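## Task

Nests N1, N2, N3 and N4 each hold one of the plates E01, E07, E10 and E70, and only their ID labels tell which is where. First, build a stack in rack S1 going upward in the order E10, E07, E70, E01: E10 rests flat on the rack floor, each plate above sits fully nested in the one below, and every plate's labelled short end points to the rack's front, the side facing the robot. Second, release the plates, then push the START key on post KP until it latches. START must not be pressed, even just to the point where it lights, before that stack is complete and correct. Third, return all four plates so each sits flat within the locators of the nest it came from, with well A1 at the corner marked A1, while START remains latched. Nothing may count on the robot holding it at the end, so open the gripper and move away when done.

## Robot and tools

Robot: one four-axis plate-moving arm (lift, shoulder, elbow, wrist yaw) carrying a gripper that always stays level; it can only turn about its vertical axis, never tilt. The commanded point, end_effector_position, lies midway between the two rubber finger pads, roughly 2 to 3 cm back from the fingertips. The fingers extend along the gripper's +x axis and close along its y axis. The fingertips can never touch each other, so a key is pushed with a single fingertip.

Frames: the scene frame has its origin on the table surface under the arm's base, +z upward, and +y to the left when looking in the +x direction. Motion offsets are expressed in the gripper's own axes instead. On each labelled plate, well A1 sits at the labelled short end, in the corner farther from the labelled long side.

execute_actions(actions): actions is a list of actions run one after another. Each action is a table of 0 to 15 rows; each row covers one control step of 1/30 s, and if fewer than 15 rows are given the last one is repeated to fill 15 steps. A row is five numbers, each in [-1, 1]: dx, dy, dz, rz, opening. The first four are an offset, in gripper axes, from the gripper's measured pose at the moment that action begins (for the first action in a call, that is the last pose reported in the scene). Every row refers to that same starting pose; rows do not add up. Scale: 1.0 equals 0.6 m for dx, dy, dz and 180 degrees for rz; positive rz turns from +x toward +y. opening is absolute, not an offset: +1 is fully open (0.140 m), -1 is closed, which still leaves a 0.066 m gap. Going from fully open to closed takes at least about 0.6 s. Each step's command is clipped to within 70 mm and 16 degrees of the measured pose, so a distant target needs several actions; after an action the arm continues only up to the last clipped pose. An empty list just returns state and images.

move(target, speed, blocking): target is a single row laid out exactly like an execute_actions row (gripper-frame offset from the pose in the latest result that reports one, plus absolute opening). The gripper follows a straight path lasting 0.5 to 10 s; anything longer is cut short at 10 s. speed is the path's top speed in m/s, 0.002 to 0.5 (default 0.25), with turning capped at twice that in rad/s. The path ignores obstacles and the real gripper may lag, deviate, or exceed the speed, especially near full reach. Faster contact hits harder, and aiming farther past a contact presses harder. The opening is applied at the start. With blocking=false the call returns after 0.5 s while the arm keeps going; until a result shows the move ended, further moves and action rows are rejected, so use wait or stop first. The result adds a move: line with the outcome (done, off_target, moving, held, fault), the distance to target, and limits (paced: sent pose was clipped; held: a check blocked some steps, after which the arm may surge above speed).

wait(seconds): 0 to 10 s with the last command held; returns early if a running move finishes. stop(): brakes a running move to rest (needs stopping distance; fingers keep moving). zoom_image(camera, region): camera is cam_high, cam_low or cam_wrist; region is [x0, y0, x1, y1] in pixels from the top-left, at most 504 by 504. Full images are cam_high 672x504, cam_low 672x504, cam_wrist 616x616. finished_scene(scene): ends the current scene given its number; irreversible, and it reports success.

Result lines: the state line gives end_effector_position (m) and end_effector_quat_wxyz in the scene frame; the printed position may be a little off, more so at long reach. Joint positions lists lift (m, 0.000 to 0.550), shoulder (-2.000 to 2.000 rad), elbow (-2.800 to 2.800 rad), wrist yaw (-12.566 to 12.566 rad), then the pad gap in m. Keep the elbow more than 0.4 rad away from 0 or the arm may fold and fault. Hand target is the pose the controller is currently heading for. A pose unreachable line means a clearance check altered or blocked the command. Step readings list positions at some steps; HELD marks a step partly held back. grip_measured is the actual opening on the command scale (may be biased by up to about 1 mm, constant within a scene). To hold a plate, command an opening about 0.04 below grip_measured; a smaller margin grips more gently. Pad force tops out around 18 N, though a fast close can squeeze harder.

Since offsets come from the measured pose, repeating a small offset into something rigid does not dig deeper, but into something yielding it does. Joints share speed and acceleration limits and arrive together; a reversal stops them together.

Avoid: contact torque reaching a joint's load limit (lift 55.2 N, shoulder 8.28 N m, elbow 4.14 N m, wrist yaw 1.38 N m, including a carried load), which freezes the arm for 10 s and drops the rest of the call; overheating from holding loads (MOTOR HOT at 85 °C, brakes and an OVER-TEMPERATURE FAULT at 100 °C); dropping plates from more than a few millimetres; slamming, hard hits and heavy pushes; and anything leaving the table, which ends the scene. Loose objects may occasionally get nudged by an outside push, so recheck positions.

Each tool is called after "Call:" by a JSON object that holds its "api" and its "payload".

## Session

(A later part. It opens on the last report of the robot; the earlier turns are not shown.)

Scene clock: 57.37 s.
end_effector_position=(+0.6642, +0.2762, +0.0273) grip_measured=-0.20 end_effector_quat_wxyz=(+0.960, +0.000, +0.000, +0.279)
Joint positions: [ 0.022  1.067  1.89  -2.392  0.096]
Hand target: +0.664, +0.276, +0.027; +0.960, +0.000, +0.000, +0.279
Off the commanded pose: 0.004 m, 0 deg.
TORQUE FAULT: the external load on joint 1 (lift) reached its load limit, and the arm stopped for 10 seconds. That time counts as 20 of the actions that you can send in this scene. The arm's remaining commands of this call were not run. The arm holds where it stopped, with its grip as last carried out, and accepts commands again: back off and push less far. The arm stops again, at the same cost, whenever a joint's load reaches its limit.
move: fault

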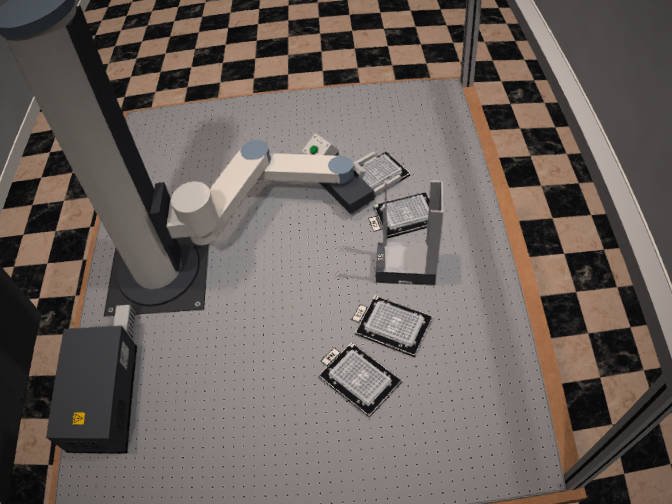

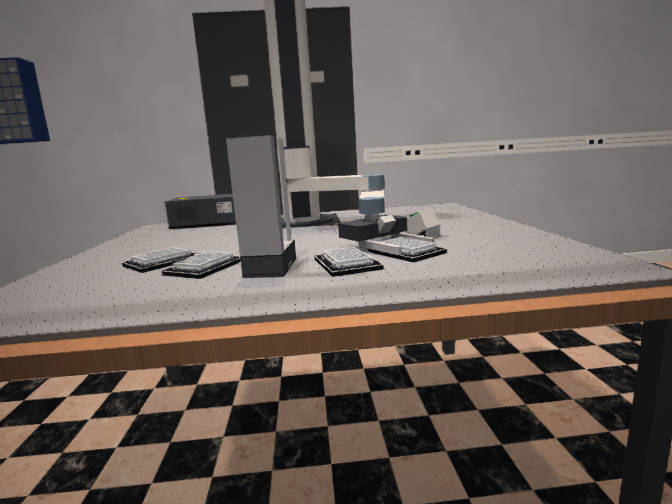

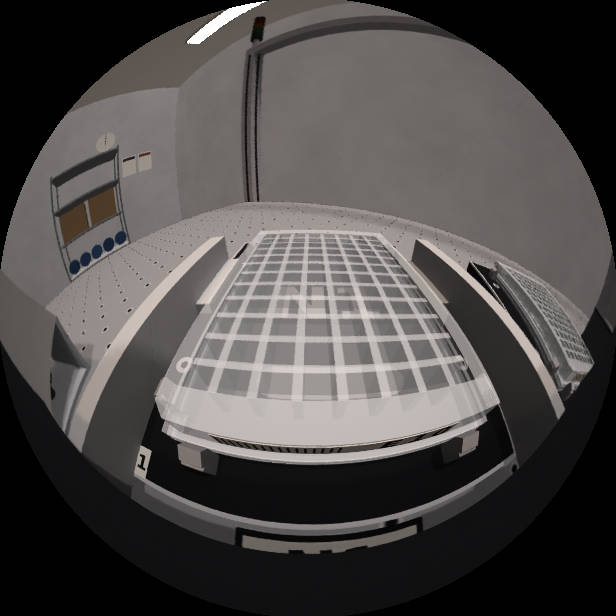

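Call:
{"api": "move", "payload": {"target": [-0.3,0,0.1102,0,0.1]}}

Call:
{"api": "move", "payload": {"target": [-0.0413,-0.1913,0,-0.1216,0.1], "speed": 0.35}}

Call:
{"api": "move", "payload": {"target": [0.267,0,0,0,0.1]}}

Call:
{"api": "move", "payload": {"target": [0,0,0,0,-0.4]}}

Call:
{"api": "move", "payload": {"target": [0,0,0,0,-0.53]}}

Call:
{"api": "move", "payload": {"target": [0,0,0.3873,0,-0.53]}}

Call:
{"api": "move", "payload": {"target": [-0.0578,-0.2945,0,-0.106,-0.53]}}

Call:
{"api": "move", "payload": {"target": [0,0,-0.478,0,-0.53], "speed": 0.35}}

Scene clock: 370.50 s.
end_effector_position=(+0.5448, +0.0653, +0.0976) grip_measured=+0.10 end_effector_quat_wxyz=(+0.993, +0.000, +0.000, +0.116)
Joint positions: [ 0.093  1.094  0.93  -1.792  0.107]
Hand target: +0.545, +0.065, +0.098; +0.993, +0.000, +0.000, +0.116
Off the commanded pose: 0.000 m, 0 deg.
move: done

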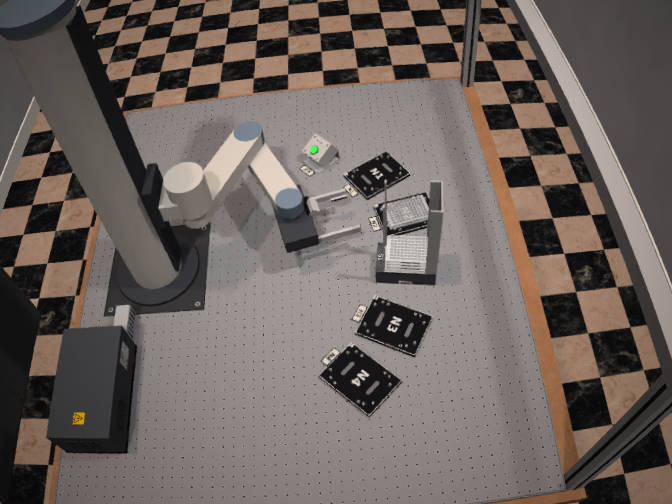

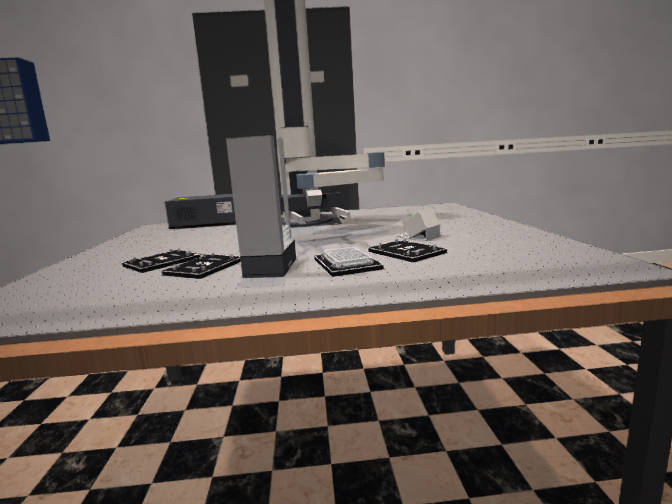

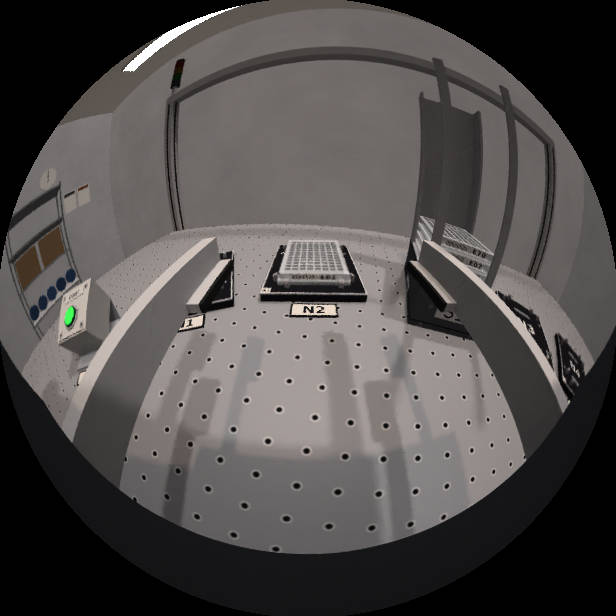

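Scene clock: 371.43 s.
end_effector_position=(+0.5470, -0.0522, +0.0976) grip_measured=+0.10 end_effector_quat_wxyz=(+0.997, +0.000, +0.000, -0.075)
Joint positions: [ 0.093  0.821  0.929 -1.9    0.107]
Hand target: +0.547, -0.052, +0.098; +0.997, +0.000, +0.000, -0.075
Off the commanded pose: 0.000 m, 0 deg.
move: done

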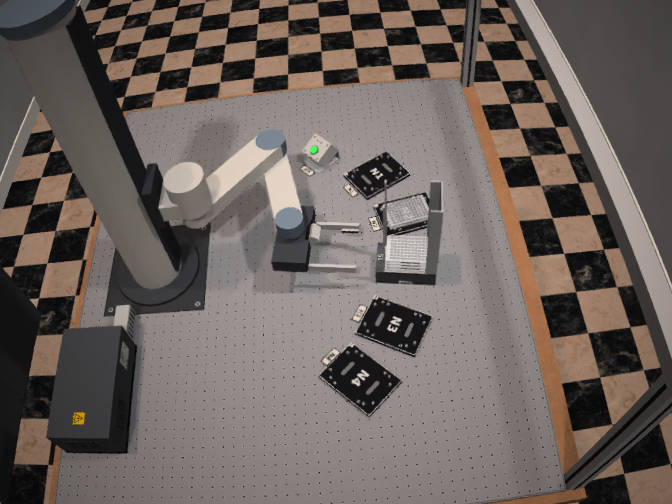

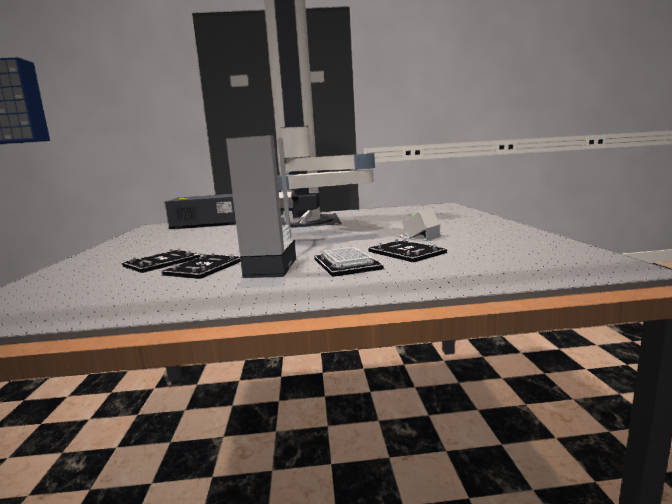

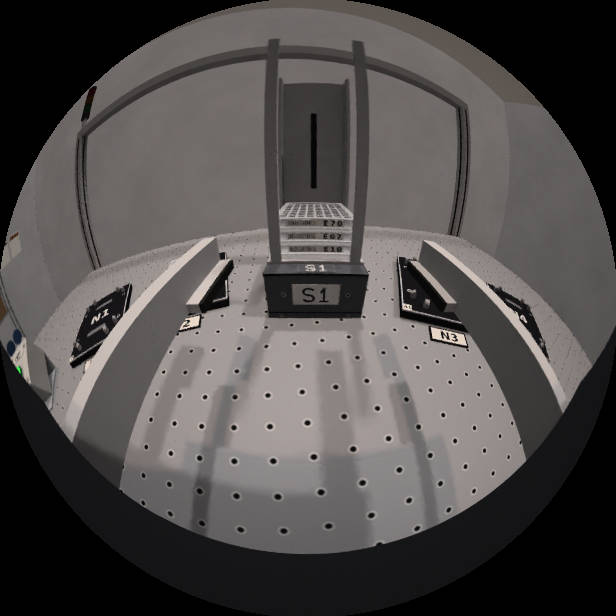

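Scene clock: 372.53 s.
end_effector_position=(+0.7054, -0.0763, +0.0976) grip_measured=+0.10 end_effector_quat_wxyz=(+0.997, +0.000, +0.000, -0.075)
Joint positions: [ 0.093  0.502  1.726 -2.378  0.107]
Hand target: +0.705, -0.076, +0.098; +0.997, +0.000, +0.000, -0.075
Off the commanded pose: 0.000 m, 0 deg.
move: done

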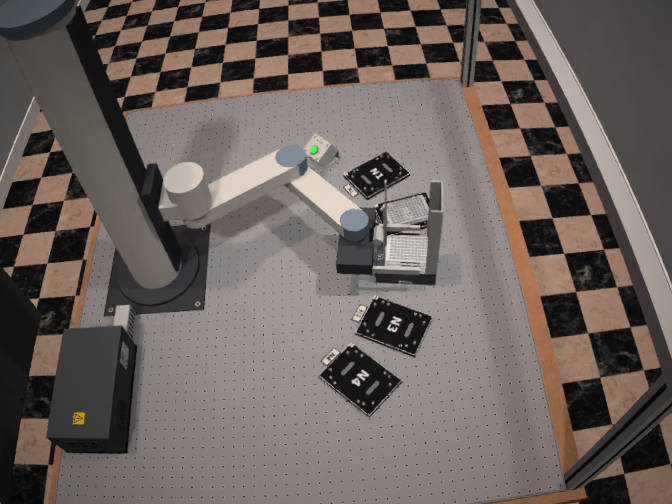

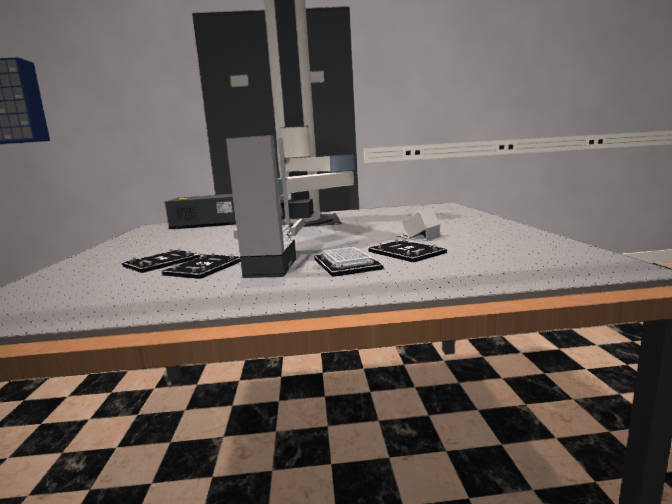

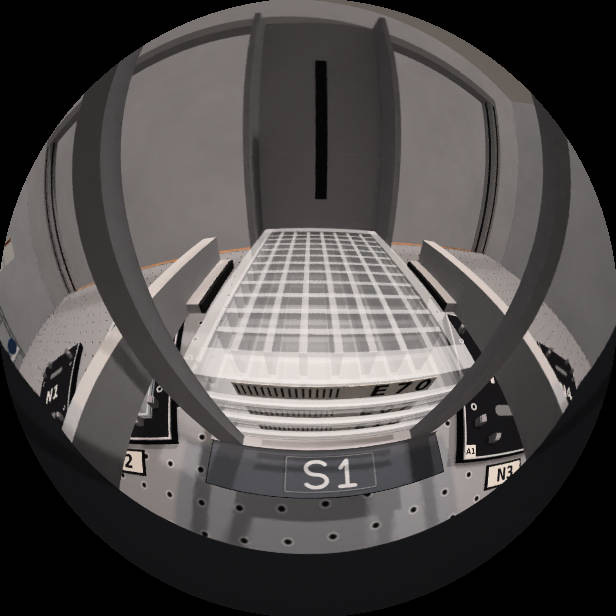

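Scene clock: 373.03 s.
end_effector_position=(+0.7054, -0.0763, +0.0976) grip_measured=-0.40 end_effector_quat_wxyz=(+0.997, +0.000, +0.000, -0.075)
Joint positions: [ 0.093  0.502  1.726 -2.378  0.088]
Hand target: +0.705, -0.076, +0.098; +0.997, +0.000, +0.000, -0.075
Off the commanded pose: 0.000 m, 0 deg.
move: done

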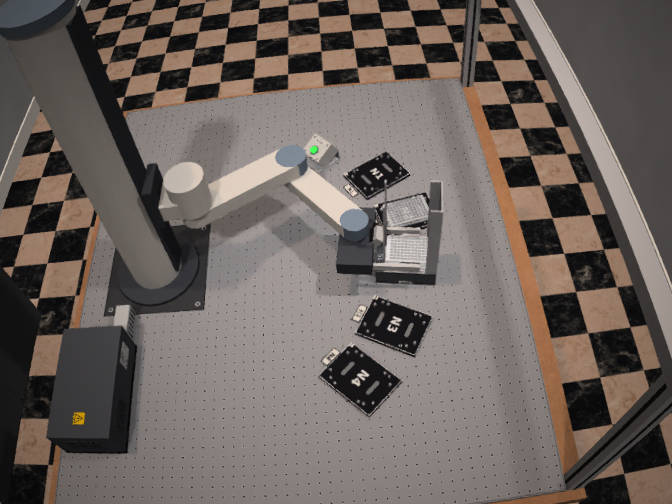

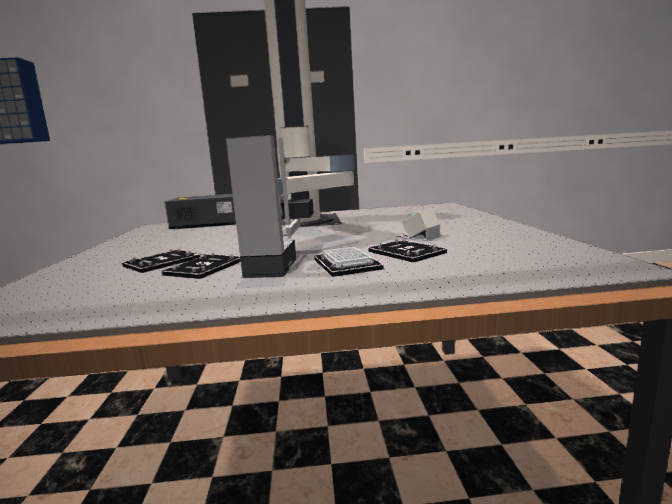

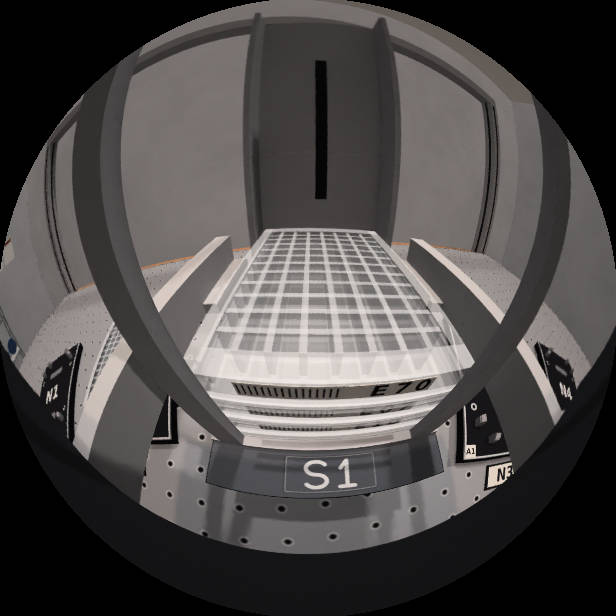

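Scene clock: 373.53 s.
end_effector_position=(+0.7054, -0.0763, +0.0976) grip_measured=-0.47 end_effector_quat_wxyz=(+0.997, +0.000, +0.000, -0.075)
Joint positions: [ 0.093  0.502  1.726 -2.378  0.086]
Hand target: +0.705, -0.076, +0.098; +0.997, +0.000, +0.000, -0.075
Off the commanded pose: 0.000 m, 0 deg.
move: done

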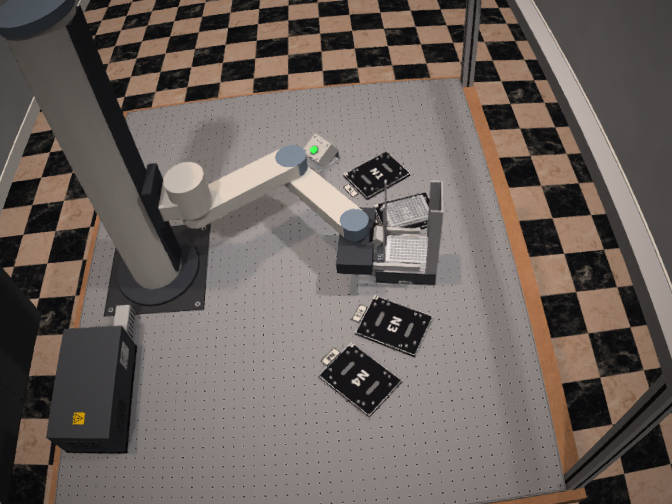

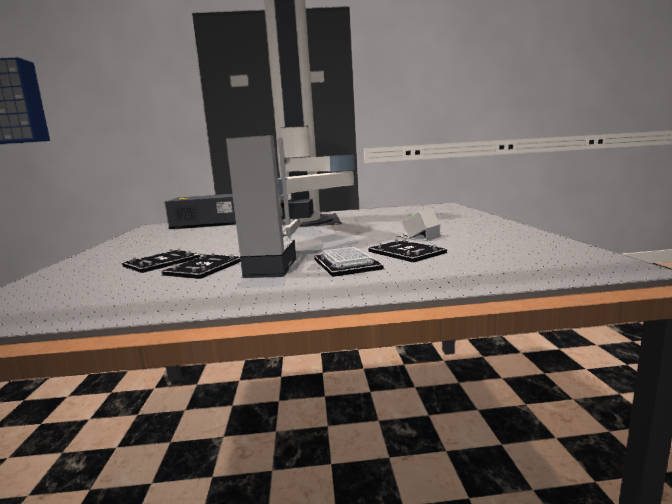

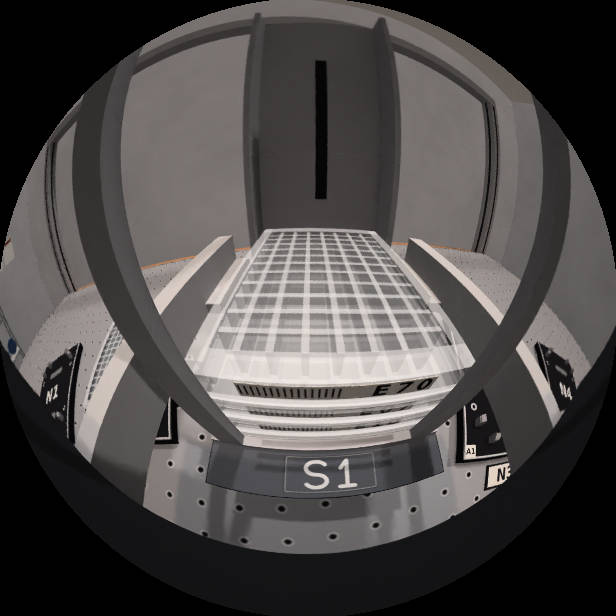

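Scene clock: 374.87 s.
end_effector_position=(+0.7054, -0.0763, +0.3300) grip_measured=-0.47 end_effector_quat_wxyz=(+0.997, +0.000, +0.000, -0.075)
Joint positions: [ 0.325  0.502  1.726 -2.378  0.086]
Hand target: +0.705, -0.076, +0.330; +0.997, +0.000, +0.000, -0.075
Off the commanded pose: 0.000 m, 0 deg.
move: done

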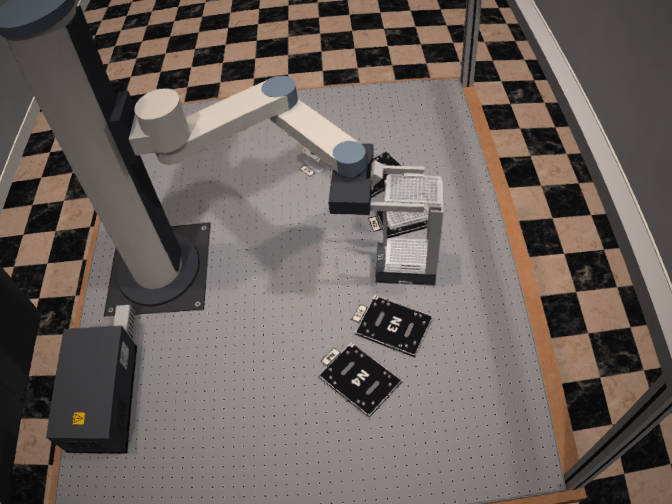

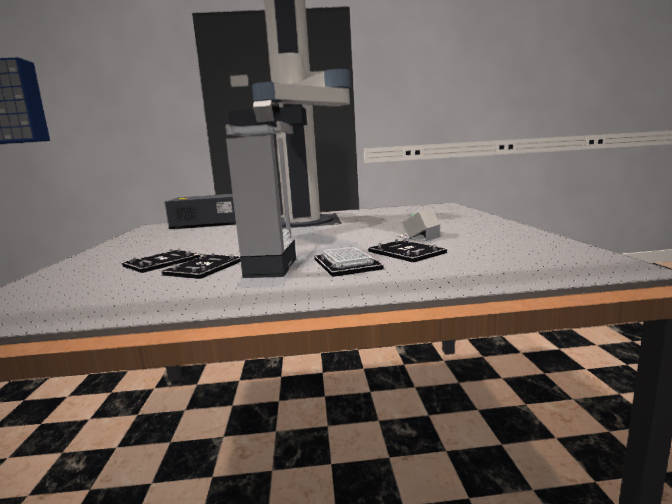

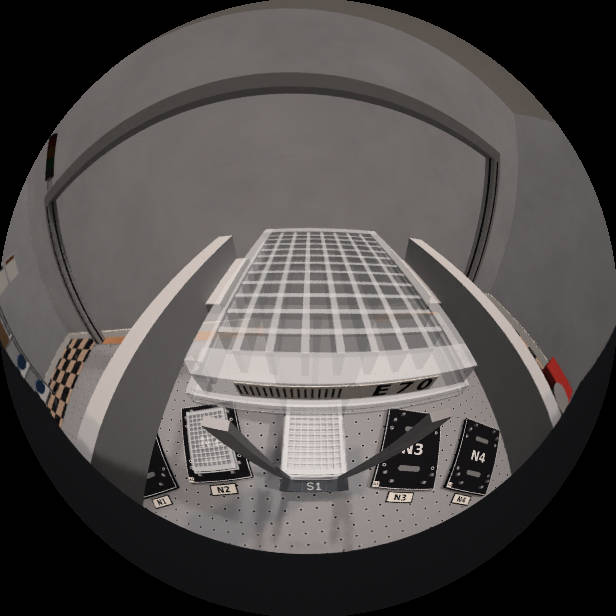

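Scene clock: 375.97 s.
end_effector_position=(+0.6445, -0.2459, +0.3300) grip_measured=-0.47 end_effector_quat_wxyz=(+0.971, +0.000, +0.000, -0.239)
Joint positions: [ 0.325  0.175  1.691 -2.35   0.086]
Hand target: +0.645, -0.246, +0.330; +0.971, +0.000, +0.000, -0.239
Off the commanded pose: 0.000 m, 0 deg.
move: done

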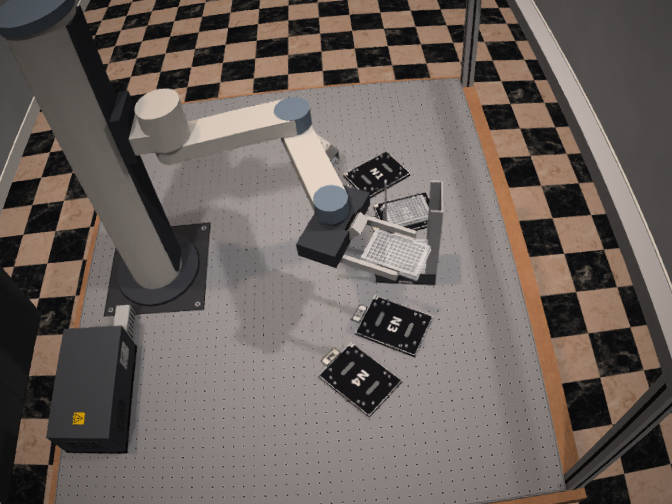

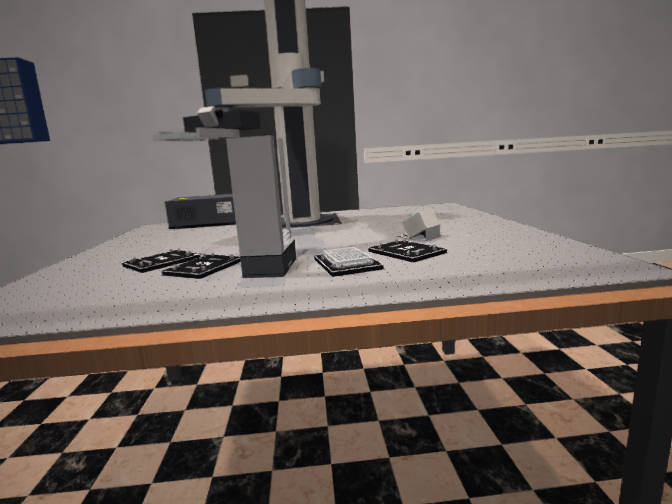

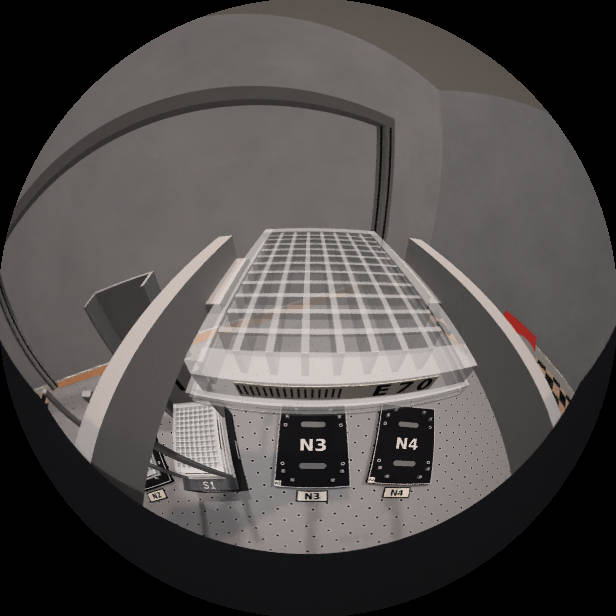

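Scene clock: 377.30 s.
end_effector_position=(+0.6445, -0.2460, +0.0432) grip_measured=-0.47 end_effector_quat_wxyz=(+0.971, +0.000, +0.000, -0.239)
Joint positions: [ 0.038  0.175  1.691 -2.35   0.086]
Hand target: +0.645, -0.246, +0.043; +0.971, +0.000, +0.000, -0.239
Off the commanded pose: 0.000 m, 0 deg.
move: done

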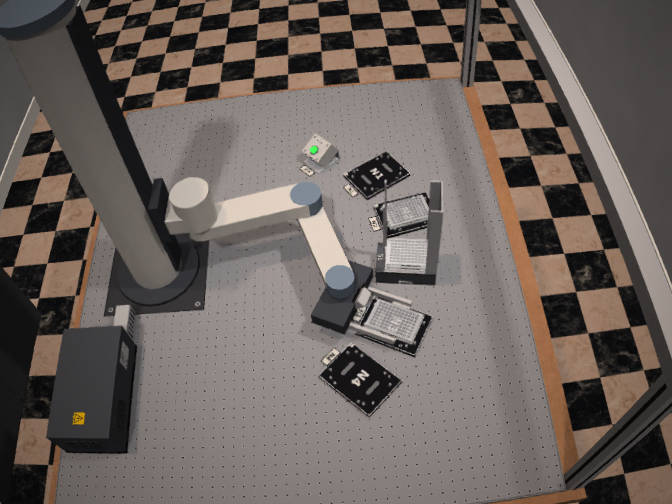

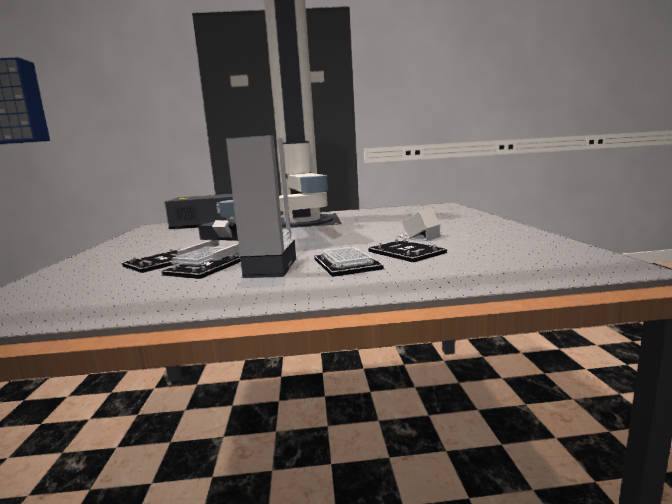

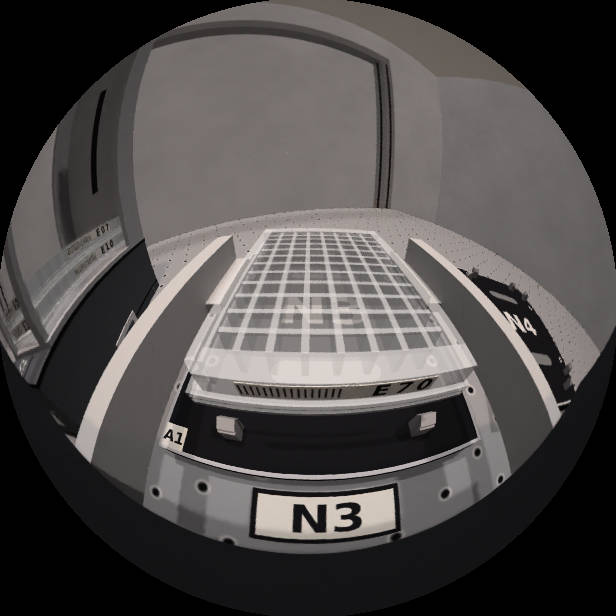

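Call:
{"api": "move", "payload": {"target": [0,0.001,-0.0195,-0.002,-0.53], "speed": 0.015}}

Call:
{"api": "move", "payload": {"target": [0,0,0,0,0.1]}}

Call:
{"api": "move", "payload": {"target": [-0.23,0,0.0885,0,0.1]}}

Scene clock: 381.10 s.
end_effector_position=(+0.6448, -0.2454, +0.0314) grip_measured=-0.47 end_effector_quat_wxyz=(+0.970, +0.000, +0.000, -0.242)
Joint positions: [ 0.026  0.179  1.691 -2.359  0.086]
Hand target: +0.645, -0.245, +0.031; +0.970, +0.000, +0.000, -0.242
Off the commanded pose: 0.000 m, 0 deg.
move: done

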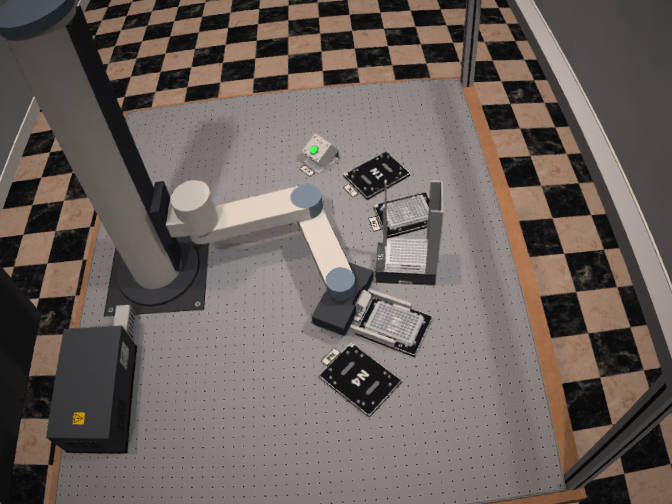

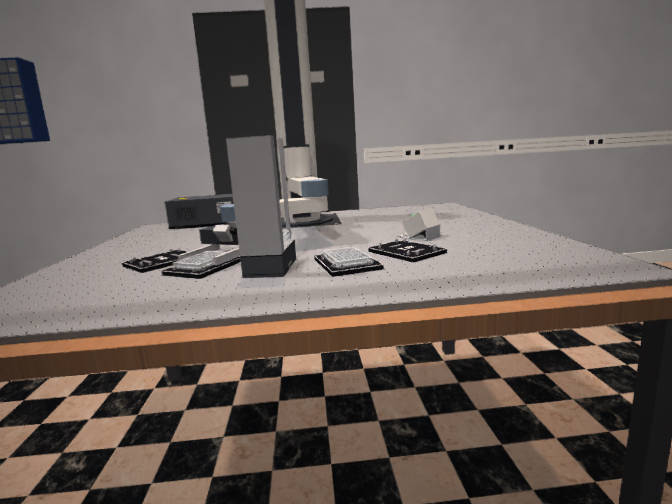

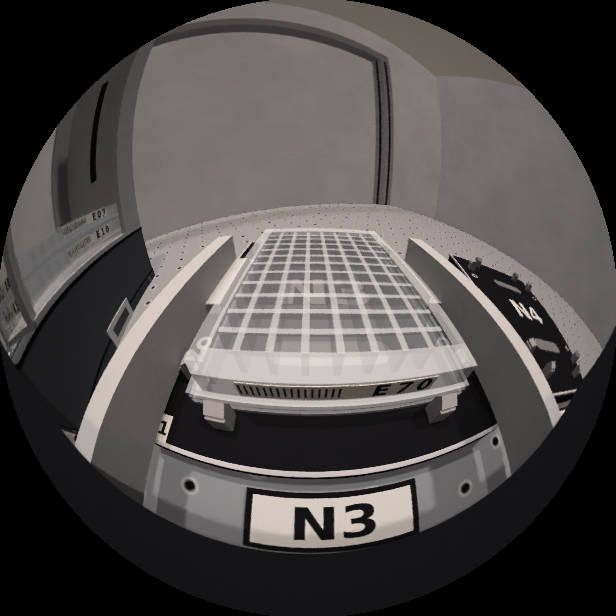

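Scene clock: 381.60 s.
end_effector_position=(+0.6448, -0.2454, +0.0314) grip_measured=+0.10 end_effector_quat_wxyz=(+0.970, +0.000, +0.000, -0.242)
Joint positions: [ 0.026  0.179  1.691 -2.359  0.107]
Hand target: +0.645, -0.245, +0.031; +0.970, +0.000, +0.000, -0.242
Off the commanded pose: 0.000 m, 0 deg.
move: done

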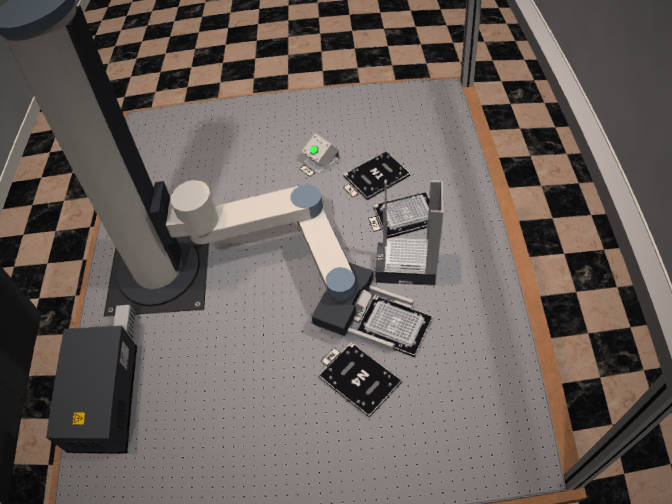

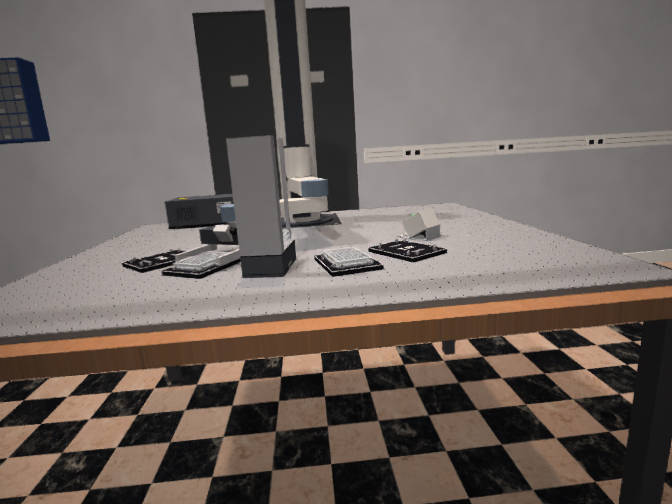

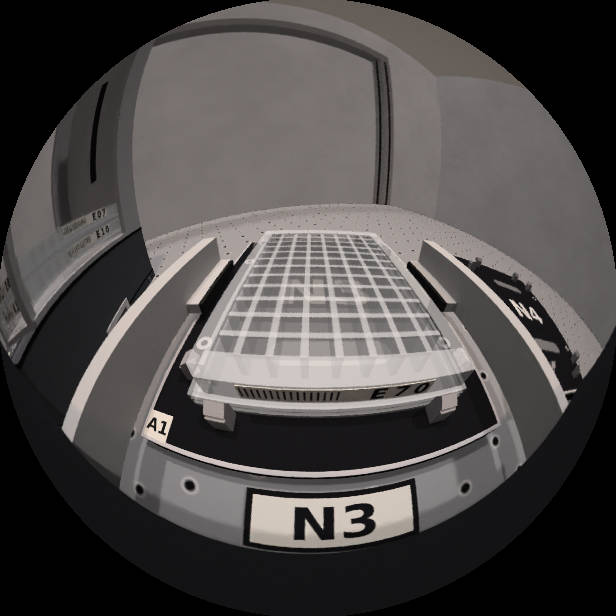

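Scene clock: 382.57 s.
end_effector_position=(+0.5230, -0.1805, +0.0846) grip_measured=+0.10 end_effector_quat_wxyz=(+0.970, +0.000, +0.000, -0.242)
Joint positions: [ 0.08   0.458  1.001 -1.949  0.107]
Hand target: +0.523, -0.181, +0.085; +0.970, +0.000, +0.000, -0.242
Off the commanded pose: 0.000 m, 0 deg.
move: done

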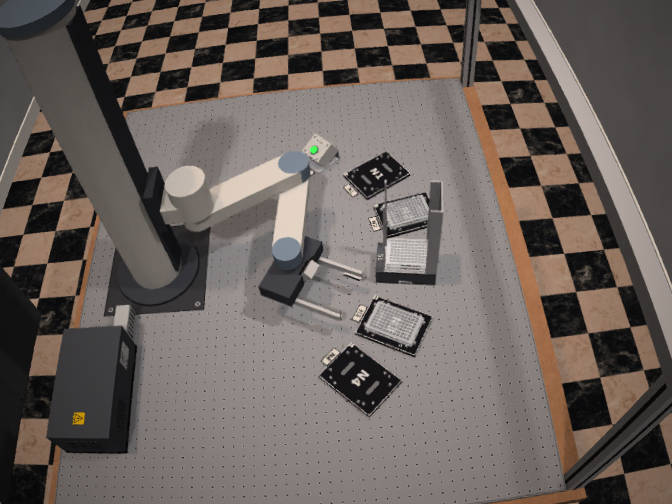

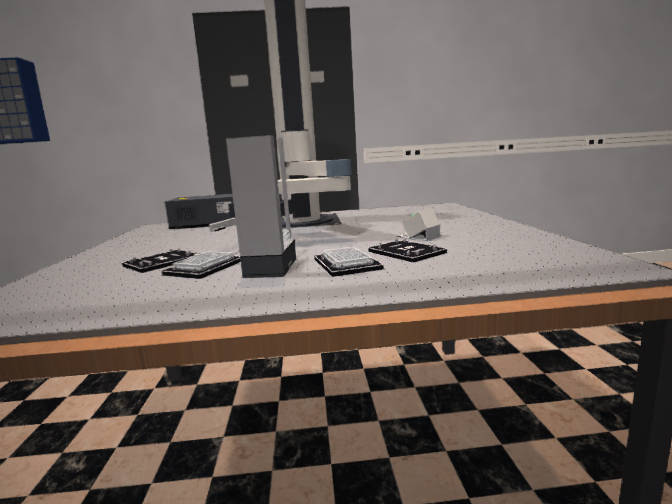

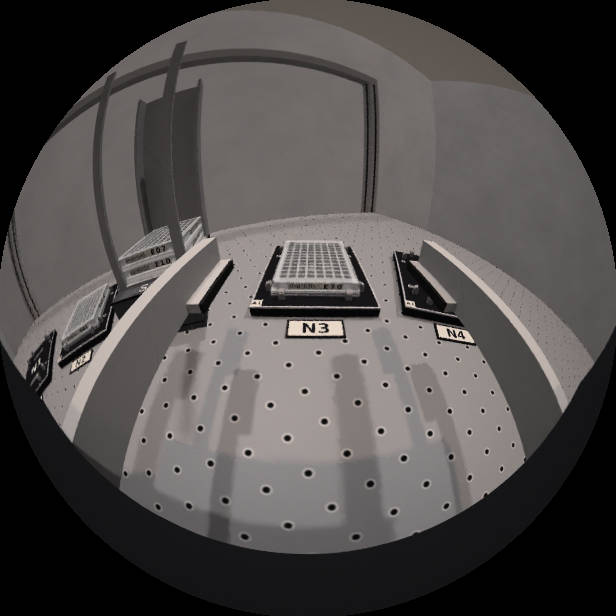

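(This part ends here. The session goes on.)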